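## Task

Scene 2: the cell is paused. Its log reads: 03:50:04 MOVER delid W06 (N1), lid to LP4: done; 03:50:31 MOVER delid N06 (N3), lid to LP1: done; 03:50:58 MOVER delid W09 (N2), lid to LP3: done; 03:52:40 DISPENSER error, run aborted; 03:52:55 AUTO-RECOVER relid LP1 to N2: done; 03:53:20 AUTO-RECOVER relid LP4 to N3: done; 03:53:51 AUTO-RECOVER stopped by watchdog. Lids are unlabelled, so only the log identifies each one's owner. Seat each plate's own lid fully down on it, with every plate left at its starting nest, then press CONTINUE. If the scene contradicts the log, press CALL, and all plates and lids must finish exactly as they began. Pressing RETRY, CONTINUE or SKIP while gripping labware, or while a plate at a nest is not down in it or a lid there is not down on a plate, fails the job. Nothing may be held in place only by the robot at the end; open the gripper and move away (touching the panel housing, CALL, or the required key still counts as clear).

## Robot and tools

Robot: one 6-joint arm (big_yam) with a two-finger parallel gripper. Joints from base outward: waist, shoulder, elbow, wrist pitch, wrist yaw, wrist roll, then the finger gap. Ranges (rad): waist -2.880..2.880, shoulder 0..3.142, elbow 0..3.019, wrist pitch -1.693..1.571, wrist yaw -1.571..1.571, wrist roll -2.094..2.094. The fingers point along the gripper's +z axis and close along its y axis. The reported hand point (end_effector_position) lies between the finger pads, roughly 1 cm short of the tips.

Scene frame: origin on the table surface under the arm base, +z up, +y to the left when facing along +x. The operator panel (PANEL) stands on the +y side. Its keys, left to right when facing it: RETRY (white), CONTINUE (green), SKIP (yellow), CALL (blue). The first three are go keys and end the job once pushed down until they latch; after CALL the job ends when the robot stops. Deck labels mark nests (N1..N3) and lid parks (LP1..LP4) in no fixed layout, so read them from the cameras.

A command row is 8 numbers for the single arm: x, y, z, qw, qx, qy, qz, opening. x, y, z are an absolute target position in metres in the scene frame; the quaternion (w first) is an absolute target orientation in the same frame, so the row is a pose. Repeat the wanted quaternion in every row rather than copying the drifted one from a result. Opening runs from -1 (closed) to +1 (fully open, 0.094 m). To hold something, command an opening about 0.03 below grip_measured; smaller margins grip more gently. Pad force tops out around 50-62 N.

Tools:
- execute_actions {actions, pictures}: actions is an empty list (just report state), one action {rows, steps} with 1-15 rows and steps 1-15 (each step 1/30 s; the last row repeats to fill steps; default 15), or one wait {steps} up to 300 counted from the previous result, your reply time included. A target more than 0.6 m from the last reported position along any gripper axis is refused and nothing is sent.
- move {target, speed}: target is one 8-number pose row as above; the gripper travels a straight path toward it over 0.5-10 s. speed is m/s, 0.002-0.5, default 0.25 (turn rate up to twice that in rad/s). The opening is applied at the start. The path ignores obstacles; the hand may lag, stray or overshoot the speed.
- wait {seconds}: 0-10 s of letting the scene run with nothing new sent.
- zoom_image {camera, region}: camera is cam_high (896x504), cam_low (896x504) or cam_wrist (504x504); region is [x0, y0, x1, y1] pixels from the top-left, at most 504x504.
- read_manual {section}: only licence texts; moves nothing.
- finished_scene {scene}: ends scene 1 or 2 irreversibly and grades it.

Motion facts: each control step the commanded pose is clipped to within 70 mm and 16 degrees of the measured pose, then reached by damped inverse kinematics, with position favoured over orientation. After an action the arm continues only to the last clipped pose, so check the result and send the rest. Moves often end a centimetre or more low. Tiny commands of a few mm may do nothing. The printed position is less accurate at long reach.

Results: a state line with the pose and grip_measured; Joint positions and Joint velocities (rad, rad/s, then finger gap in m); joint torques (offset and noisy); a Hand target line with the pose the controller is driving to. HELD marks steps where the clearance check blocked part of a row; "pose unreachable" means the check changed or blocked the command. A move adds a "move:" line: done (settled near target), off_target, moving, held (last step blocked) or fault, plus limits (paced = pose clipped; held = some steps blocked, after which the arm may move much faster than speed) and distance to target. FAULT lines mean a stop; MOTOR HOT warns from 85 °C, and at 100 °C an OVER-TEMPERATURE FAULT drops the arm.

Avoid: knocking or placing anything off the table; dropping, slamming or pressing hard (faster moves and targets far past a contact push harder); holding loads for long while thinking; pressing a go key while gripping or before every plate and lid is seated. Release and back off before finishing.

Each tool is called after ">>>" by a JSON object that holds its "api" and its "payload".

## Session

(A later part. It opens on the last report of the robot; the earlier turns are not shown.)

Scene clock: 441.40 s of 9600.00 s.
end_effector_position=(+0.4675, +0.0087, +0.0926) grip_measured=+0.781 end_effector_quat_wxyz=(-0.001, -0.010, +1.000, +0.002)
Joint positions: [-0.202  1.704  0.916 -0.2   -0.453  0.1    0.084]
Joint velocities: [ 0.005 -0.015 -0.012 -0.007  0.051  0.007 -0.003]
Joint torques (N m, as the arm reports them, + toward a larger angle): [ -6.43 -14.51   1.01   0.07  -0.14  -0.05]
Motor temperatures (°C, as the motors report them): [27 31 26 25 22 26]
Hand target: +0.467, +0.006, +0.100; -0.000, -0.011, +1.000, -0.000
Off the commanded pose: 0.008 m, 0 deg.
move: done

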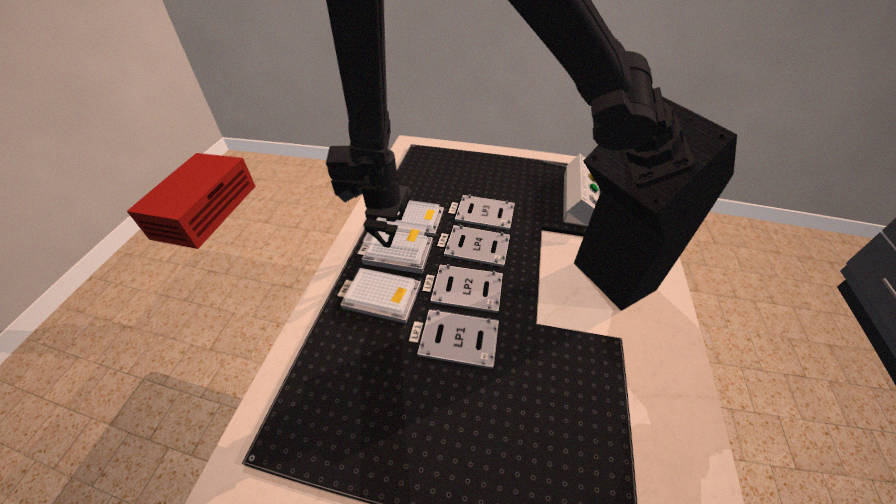

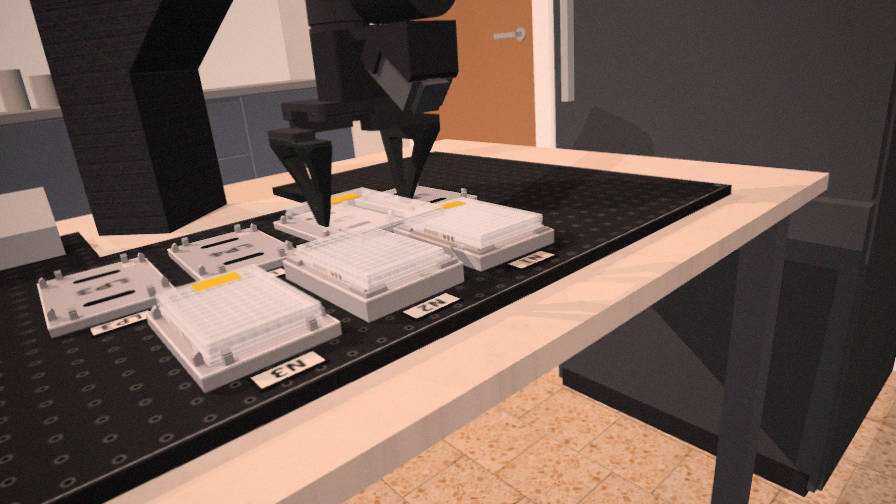

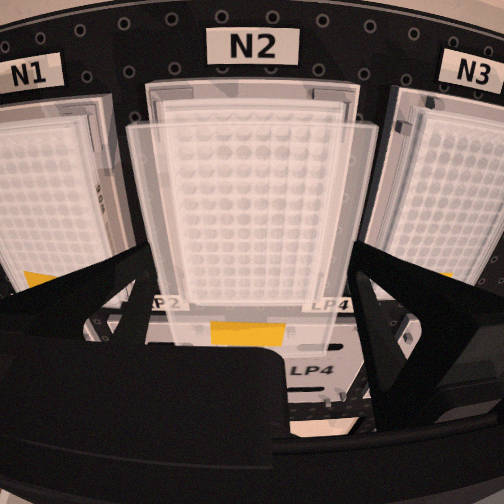

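>>> {"api": "move", "payload": {"target": [0.468,0.013,0.0462,0,-0.0105,1,0,0.755], "speed": 0.025}}

>>> {"api": "zoom_image", "payload": {"camera": "cam_wrist", "region": [100, 70, 400, 360]}}

Scene clock: 450.43 s of 9600.00 s.
end_effector_position=(+0.4682, +0.0090, +0.0570) grip_measured=+0.781 end_effector_quat_wxyz=(+0.002, -0.010, +1.000, -0.003)
Joint positions: [-0.166  1.793  0.948 -0.123 -0.423  0.137  0.084]
Joint velocities: [ 0.015  0.005  0.007 -0.012 -0.051  0.081 -0.   ]
Joint torques (N m, as the arm reports them, + toward a larger angle): [ -4.47 -11.7    2.56   0.71   0.11   0.19]
Motor temperatures (°C, as the motors report them): [27 31 26 25 22 26]
Hand target: +0.468, +0.014, +0.046; -0.000, -0.010, +1.000, +0.000
Off the commanded pose: 0.012 m, 0 deg.
After step 90, 3.93 s passed at rest.
move: off_target

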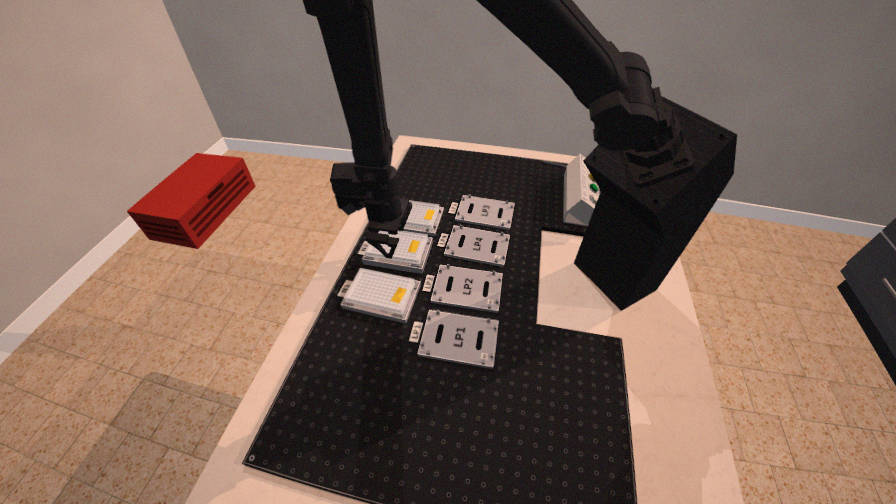

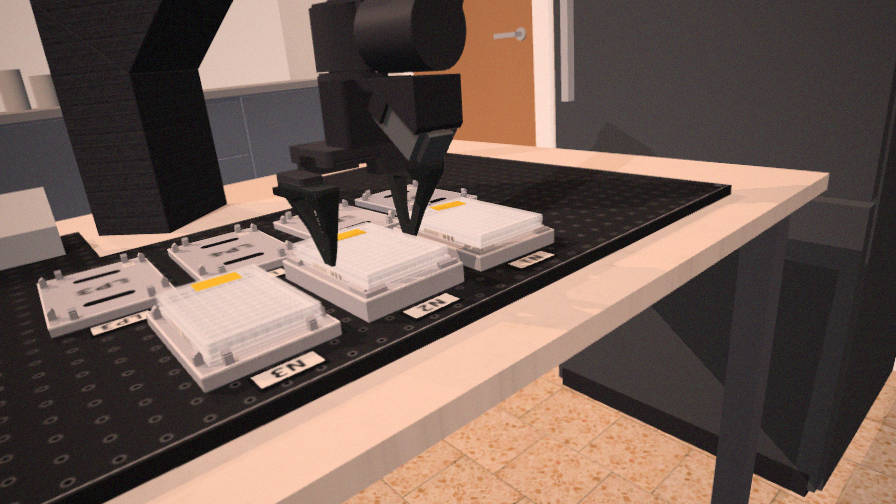

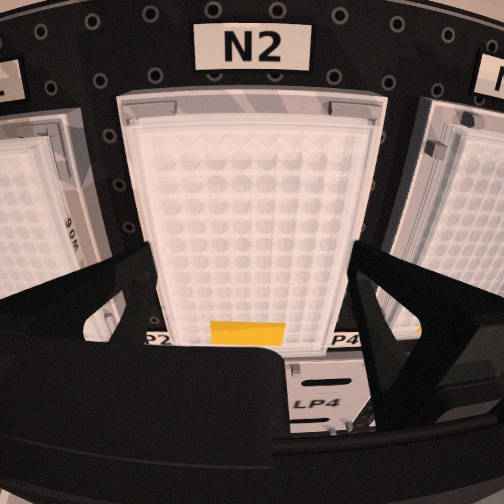

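Region (100, 70, 400, 360) of cam_wrist's 504x504 image, scaled by 1.680, with more detail than that image has; it fills the top 487 rows of this view, and the rest is white.

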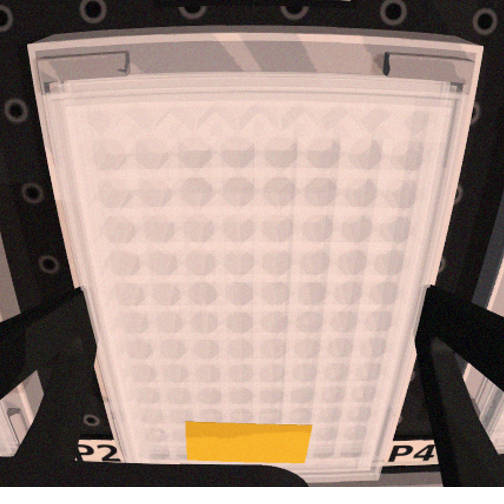

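Seated. Release and lift.

>>> {"api": "execute_actions", "payload": {"actions": [{"rows": [[0.4682,0.009,0.057,0,-0.010,1,0,1]], "steps": 15}], "pictures": false}}

>>> {"api": "move", "payload": {"target": [0.4682,0.006,0.12,0,-0.010,1,0,1], "speed": 0.05}}

>>> {"api": "zoom_image", "payload": {"camera": "cam_low", "region": [130, 170, 580, 400]}}

Scene clock: 460.90 s of 9600.00 s.
end_effector_position=(+0.4681, +0.0098, +0.0570) grip_measured=+1.000 end_effector_quat_wxyz=(+0.001, -0.010, +1.000, -0.000)
Joint positions: [-0.166  1.793  0.948 -0.123 -0.428  0.137  0.094]
Joint velocities: [ 0.005 -0.005 -0.017 -0.012 -0.007  0.022  0.   ]
Joint torques (N m, as the arm reports them, + toward a larger angle): [ -5.85 -13.3    1.62   0.3   -0.13  -0.02]
Motor temperatures (°C, as the motors report them): [27 31 26 25 22 26]
Hand target: +0.468, +0.009, +0.057; -0.000, -0.010, +1.000, +0.000
Off the commanded pose: 0.001 m, 0 deg.
Steps of this call (steps 1 to 90: nothing new was sent; then 6.97 s passed at rest; steps 91 to 105: all 15 steps of this action). Readings (end_effector_position):
91: (+0.4682, +0.0093, +0.0570)
92: (+0.4681, +0.0096, +0.0570)
94: (+0.4681, +0.0098, +0.0570)
98: (+0.4681, +0.0098, +0.0570)
105: the state above

Scene clock: 462.73 s of 9600.00 s.
end_effector_position=(+0.4690, +0.0084, +0.1134) grip_measured=+1.000 end_effector_quat_wxyz=(-0.000, -0.010, +1.000, +0.001)
Joint positions: [-0.224  1.652  0.903 -0.245 -0.464  0.083  0.094]
Joint velocities: [-0.015 -0.005  0.007 -0.007  0.007 -0.037  0.   ]
Joint torques (N m, as the arm reports them, + toward a larger angle): [ -6.55 -13.88   1.52  -0.1   -0.13  -0.08]
Motor temperatures (°C, as the motors report them): [27 31 26 25 22 26]
Hand target: +0.468, +0.005, +0.120; +0.000, -0.010, +1.000, -0.000
Off the commanded pose: 0.007 m, 0 deg.
move: done

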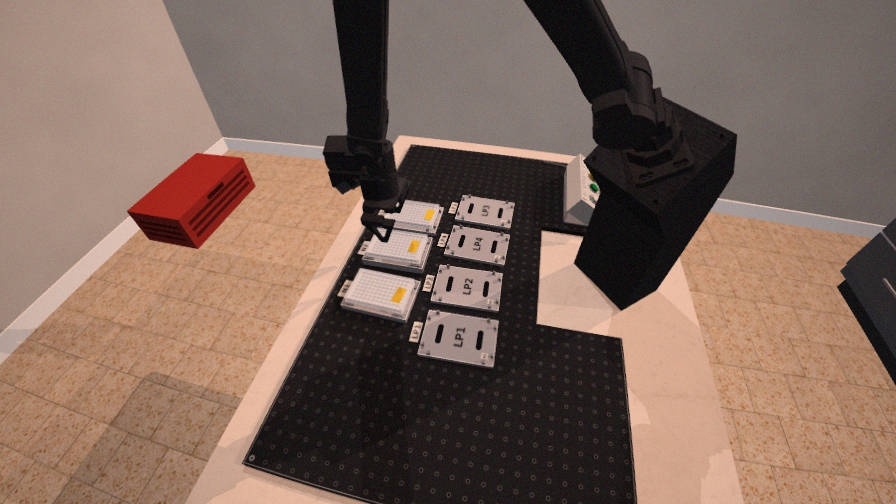

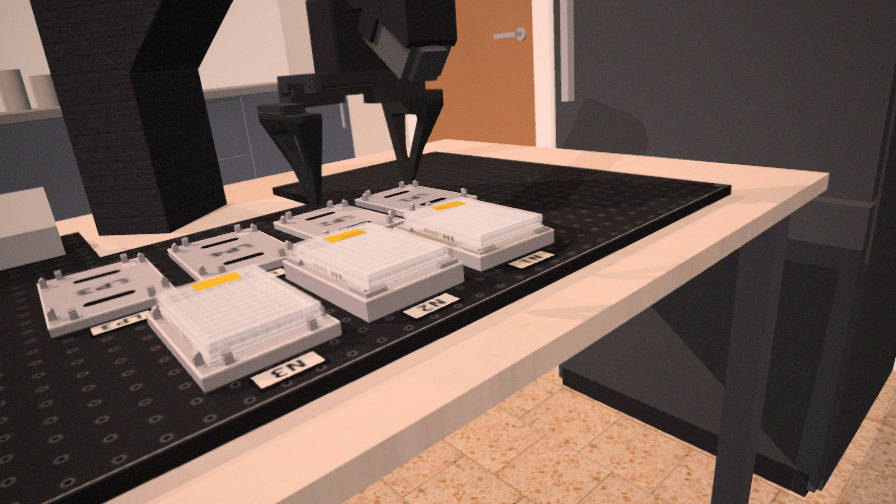

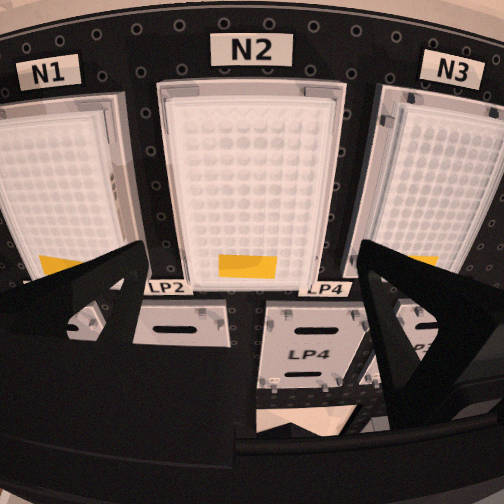

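Region (130, 170, 580, 400) of cam_low's 896x504 image, scaled by 1.120, with more detail than that image has; it fills the top 258 rows of this view, and the rest is white.

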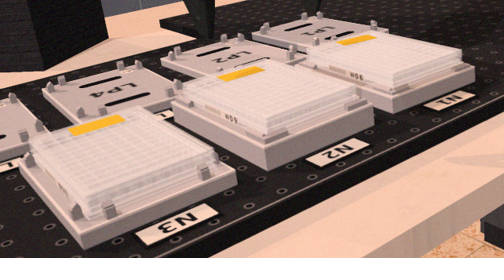

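>>> {"api": "move", "payload": {"target": [-0.02,-0.30,0.22,0,0,1,0,-1], "speed": 0.2}}

Scene clock: 481.23 s of 9600.00 s.
end_effector_position=(-0.0157, -0.3123, +0.2237) grip_measured=-0.980 end_effector_quat_wxyz=(-0.002, +0.005, +1.000, -0.015)
Joint positions: [-1.723  2.415  0.765 -0.384 -0.545 -1.651  0.001]
Joint velocities: [ 0.005 -0.005 -0.002 -0.017  0.022 -0.007  0.001]
Joint torques (N m, as the arm reports them, + toward a larger angle): [-5.74 -8.35  5.49 -0.05 -0.1  -0.06]
Motor temperatures (°C, as the motors report them): [27 31 26 25 22 26]
Hand target: -0.017, -0.316, +0.220; -0.003, -0.000, +1.000, -0.010
Off the commanded pose: 0.014 m, 2 deg.
After step 90, 11.97 s passed at rest.
move: off_target

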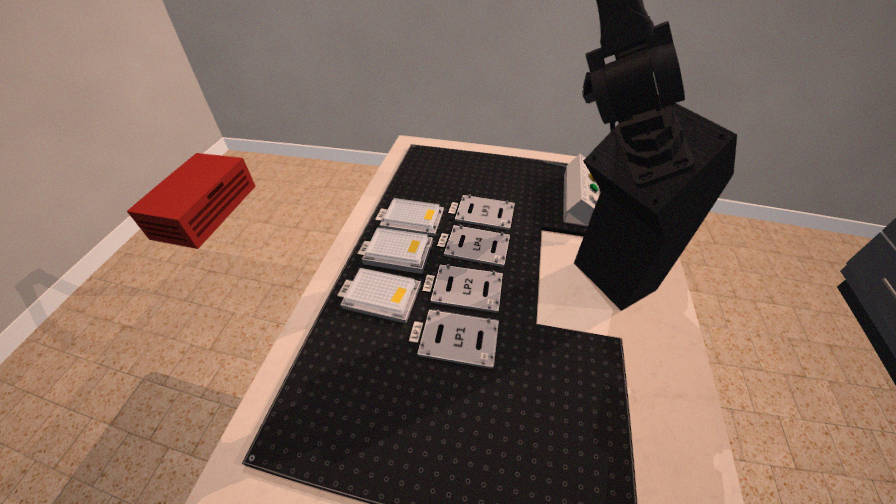

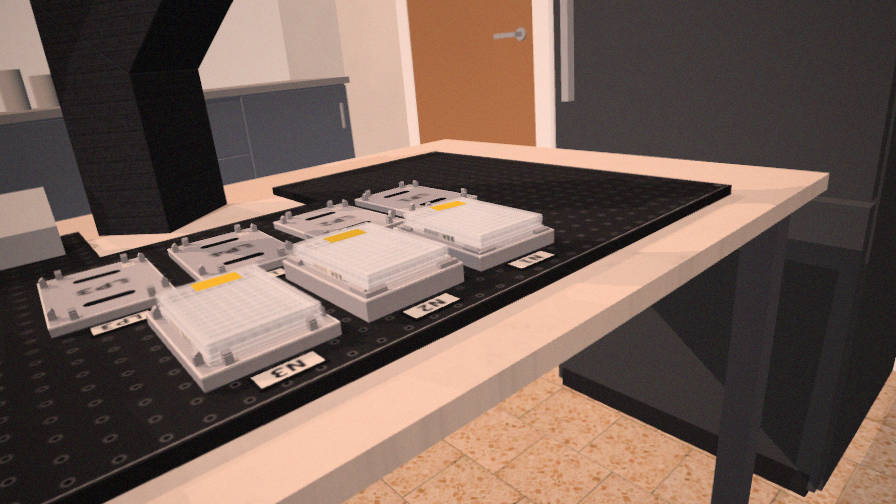

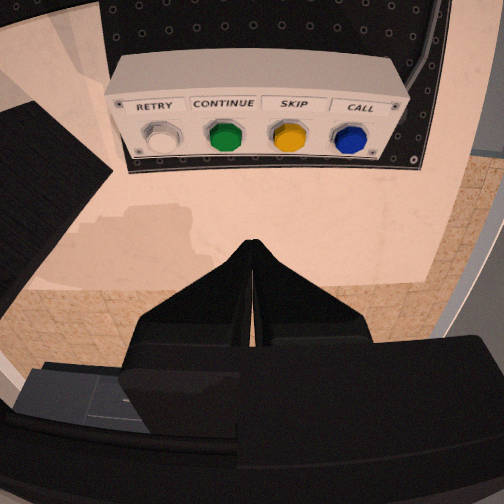

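>>> {"api": "move", "payload": {"target": [-0.033,-0.294,0.132,0.233,0,0.972,0,-1], "speed": 0.1}}

Scene clock: 503.63 s of 9600.00 s.
end_effector_position=(-0.0316, -0.2946, +0.1355) grip_measured=-0.980 end_effector_quat_wxyz=(+0.227, -0.002, +0.974, +0.003)
Joint positions: [-1.836  2.845  0.916 -0.368 -0.928 -1.909  0.001]
Joint velocities: [-0.005  0.005  0.002 -0.002 -0.022 -0.066 -0.   ]
Joint torques (N m, as the arm reports them, + toward a larger angle): [ -6.31 -10.19   3.04  -0.25  -0.55  -0.11]
Motor temperatures (°C, as the motors report them): [27 30 27 25 22 26]
Hand target: -0.035, -0.295, +0.133; +0.232, +0.001, +0.973, +0.003
Off the commanded pose: 0.004 m, 1 deg.
After step 90, 16.67 s passed at rest.
move: done

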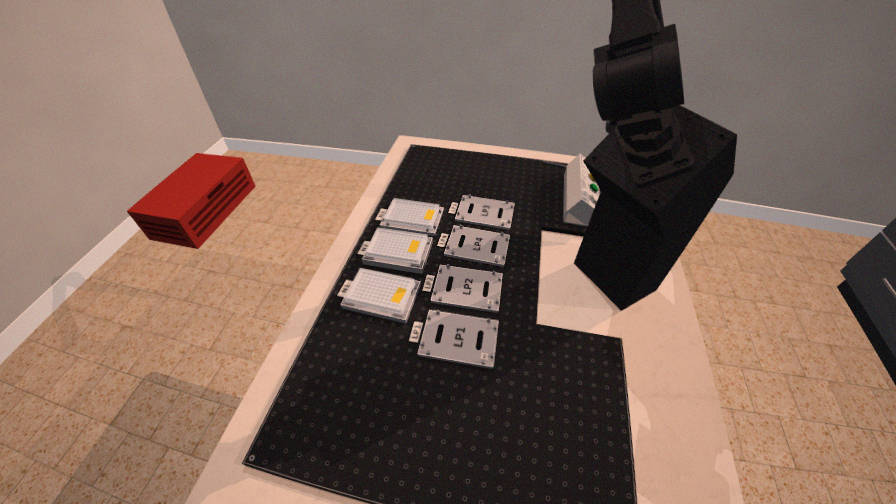

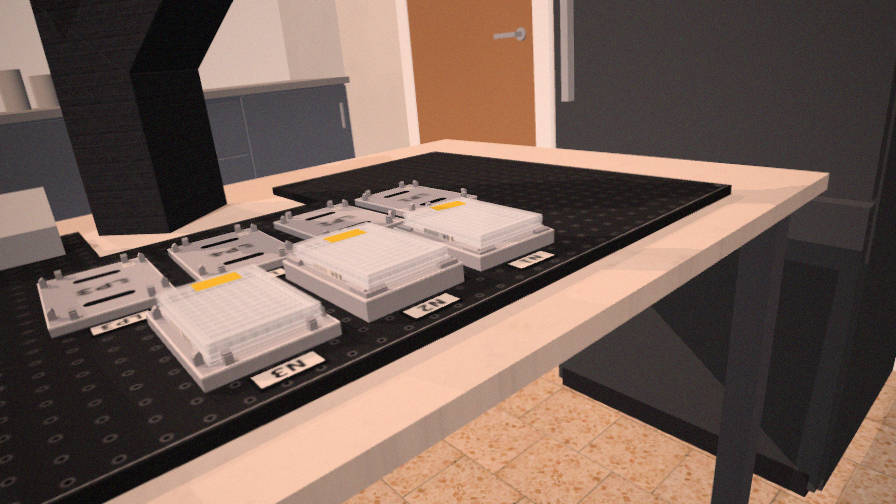

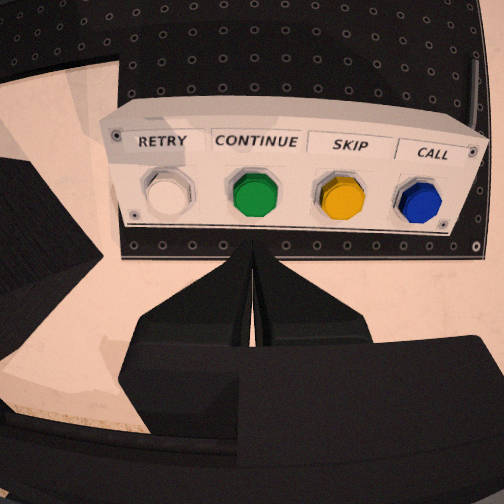

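>>> {"api": "move", "payload": {"target": [-0.014,-0.296,0.096,0.233,0,0.972,0,-1], "speed": 0.04}}

Scene clock: 515.70 s of 9600.00 s.
end_effector_position=(-0.0118, -0.3067, +0.1041) grip_measured=-0.980 end_effector_quat_wxyz=(+0.235, -0.009, +0.972, -0.011)
Joint positions: [-1.688  2.893  0.908 -0.1   -1.037 -1.686  0.001]
Joint velocities: [ 0.005 -0.005  0.007  0.012  0.022  0.022 -0.001]
Joint torques (N m, as the arm reports them, + toward a larger angle): [-5.48 -9.75 -0.07  0.58 -0.64  0.16]
Motor temperatures (°C, as the motors report them): [27 30 26 25 23 26]
Hand target: -0.013, -0.296, +0.096; +0.234, -0.001, +0.972, +0.001
Off the commanded pose: 0.014 m, 2 deg.
After step 90, 7.57 s passed at rest.
move: off_target

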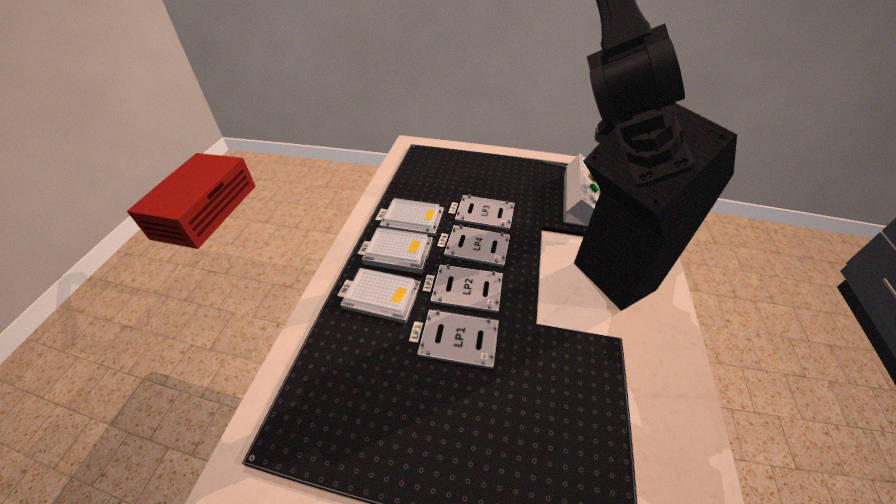

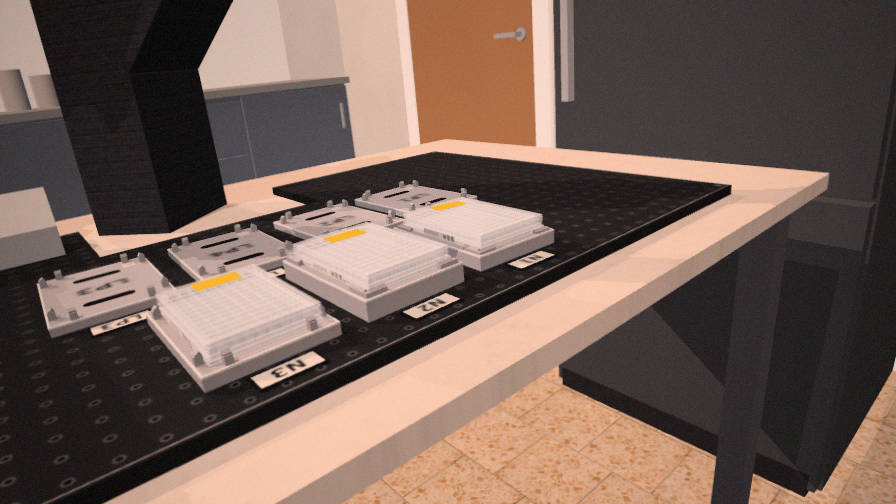

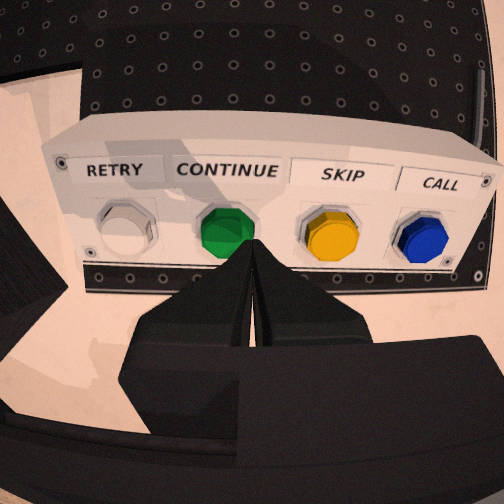

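>>> {"api": "execute_actions", "payload": {"actions": [{"rows": [[-0.014,-0.295,0.0955,0.233,0,0.972,0,-1],[-0.0141,-0.294,0.095,0.233,0,0.972,0,-1],[-0.0142,-0.293,0.0945,0.233,0,0.972,0,-1],[-0.0143,-0.292,0.094,0.233,0,0.972,0,-1],[-0.0144,-0.291,0.0935,0.233,0,0.972,0,-1],[-0.0145,-0.290,0.093,0.233,0,0.972,0,-1],[-0.0146,-0.289,0.0925,0.233,0,0.972,0,-1],[-0.0147,-0.288,0.092,0.233,0,0.972,0,-1],[-0.0148,-0.287,0.0915,0.233,0,0.972,0,-1],[-0.0149,-0.286,0.091,0.233,0,0.972,0,-1],[-0.015,-0.285,0.0905,0.233,0,0.972,0,-1],[-0.015,-0.284,0.090,0.233,0,0.972,0,-1]], "steps": 15}]}}

Scene clock: 530.03 s of 9600.00 s.
end_effector_position=(-0.0144, -0.2946, +0.0986) grip_measured=-0.980 end_effector_quat_wxyz=(+0.235, -0.006, +0.972, -0.011)
Joint positions: [-1.688  2.91   0.884 -0.052 -1.037 -1.675  0.001]
Joint velocities: [-0.015  0.034 -0.022  0.037 -0.037  0.051 -0.001]
Joint torques (N m, as the arm reports them, + toward a larger angle): [-5.03 -9.68 -0.42  0.66 -0.54  0.14]
Motor temperatures (°C, as the motors report them): [27 30 26 25 23 26]
Hand target: -0.016, -0.284, +0.090; +0.233, -0.000, +0.972, +0.000
Off the commanded pose: 0.014 m, 1 deg.
Steps of this call (steps 1 to 90: nothing new was sent; then 10.83 s passed at rest; steps 91 to 105: all 15 steps of this action). Readings (end_effector_position):
91: (-0.0118, -0.3069, +0.1041)
92: (-0.0118, -0.3068, +0.1041)
94: (-0.0119, -0.3060, +0.1039)
98: (-0.0125, -0.3023, +0.1025)
105: the state above

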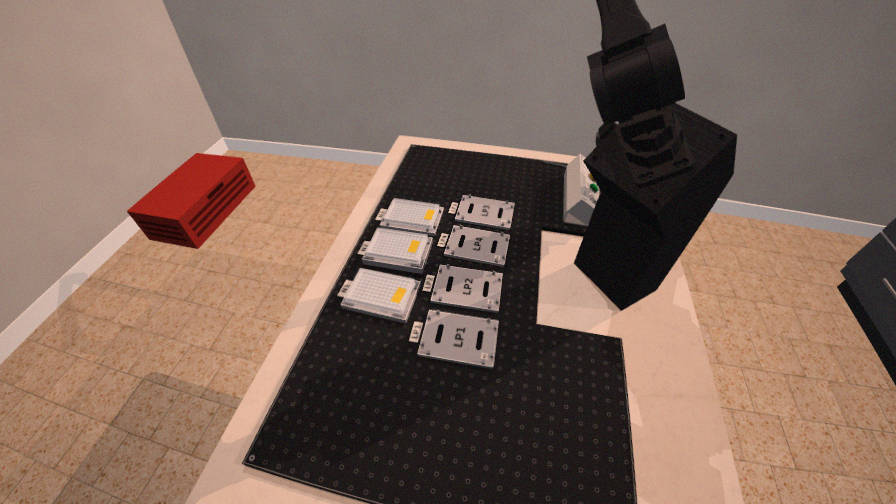

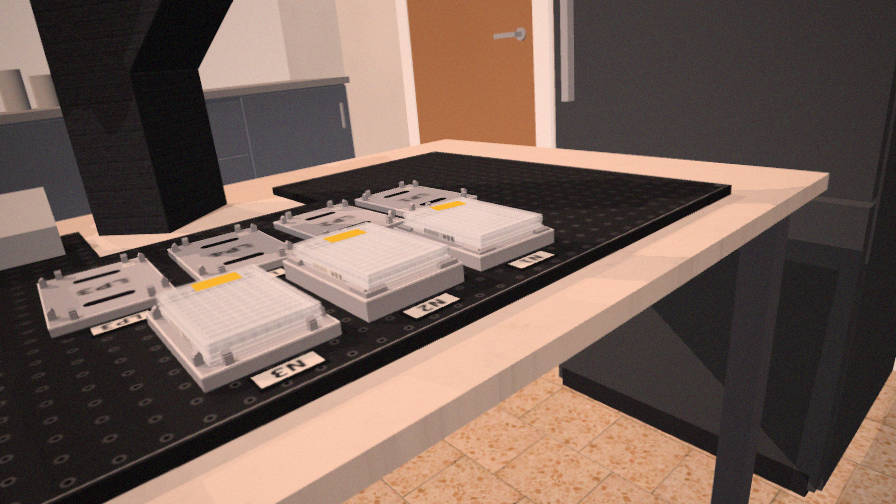

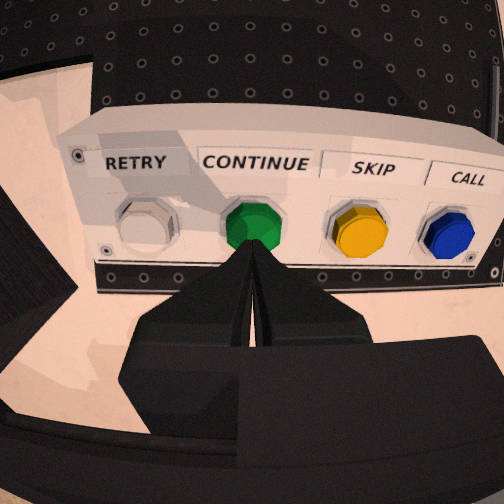

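>>> {"api": "execute_actions", "payload": {"actions": [{"rows": [[-0.0144,-0.284,0.089,0.233,0,0.972,0,-1],[-0.0138,-0.284,0.088,0.233,0,0.972,0,-1],[-0.0132,-0.284,0.087,0.233,0,0.972,0,-1],[-0.0126,-0.284,0.086,0.233,0,0.972,0,-1],[-0.012,-0.284,0.085,0.233,0,0.972,0,-1],[-0.0114,-0.284,0.084,0.233,0,0.972,0,-1],[-0.0108,-0.284,0.083,0.233,0,0.972,0,-1],[-0.0102,-0.284,0.082,0.233,0,0.972,0,-1],[-0.0096,-0.284,0.081,0.233,0,0.972,0,-1],[-0.009,-0.284,0.080,0.233,0,0.972,0,-1],[-0.0085,-0.284,0.079,0.233,0,0.972,0,-1],[-0.008,-0.284,0.078,0.233,0,0.972,0,-1],[-0.0075,-0.284,0.077,0.233,0,0.972,0,-1]], "steps": 15}]}}

Scene clock: 546.80 s of 9600.00 s.
end_effector_position=(-0.0068, -0.2972, +0.0897) grip_measured=-0.980 end_effector_quat_wxyz=(+0.238, -0.003, +0.971, -0.015)
Joint positions: [-1.635  2.923  0.872  0.074 -1.066 -1.559  0.001]
Joint velocities: [-0.015 -0.005 -0.002 -0.007 -0.037 -0.037  0.   ]
Joint torques (N m, as the arm reports them, + toward a larger angle): no reading
Motor temperatures (°C, as the motors report them): [27 30 26 25 23 26]
The task's run ended inside this call: 1 step that you had sent did not run.
Steps of this call (steps 1 to 90: nothing new was sent; then 13.30 s passed at rest; steps 91 to 104: the first 14 steps of this action). Readings (end_effector_position):
91: (-0.0145, -0.2944, +0.0981)
92: (-0.0141, -0.2948, +0.0979)
94: (-0.0130, -0.2962, +0.0972)
98: (-0.0099, -0.2977, +0.0938)
104: (-0.0073, -0.2976, +0.0903)
The task's run has ended: the event that ends the task has happened.

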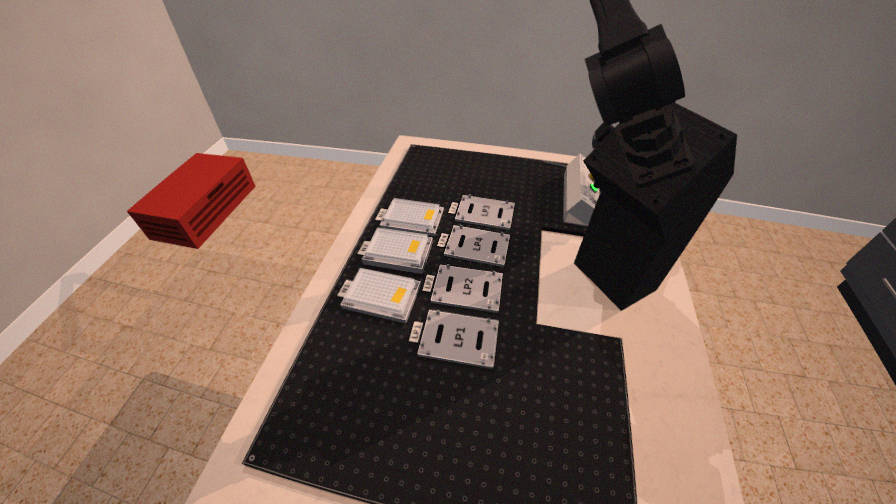

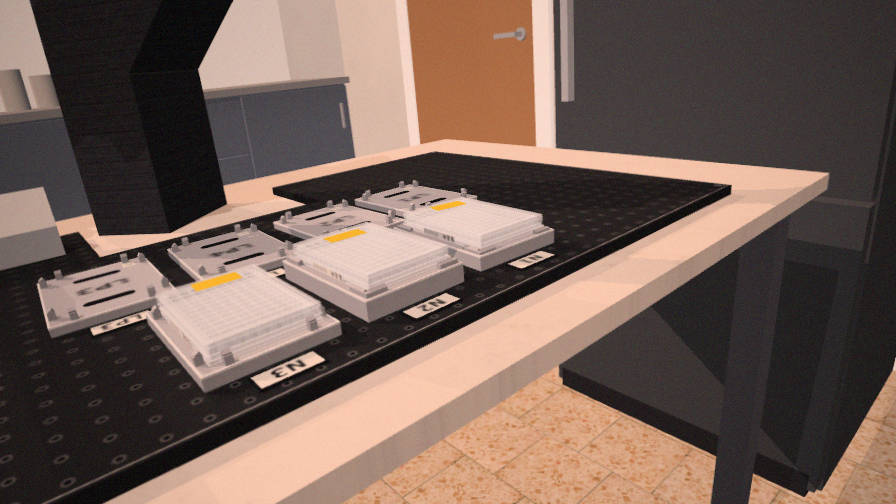

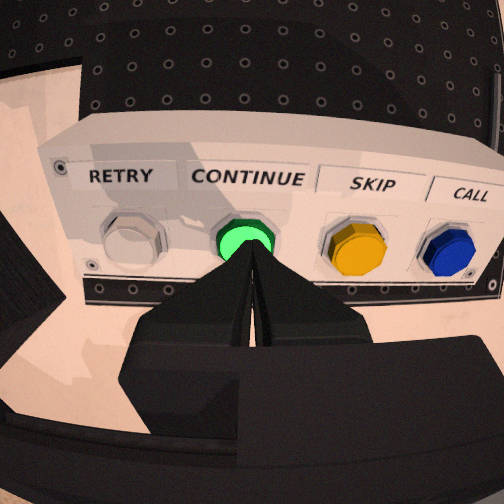

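>>> {"api": "finished_scene", "payload": {"scene": 2}}

The scene is finished: the task was done.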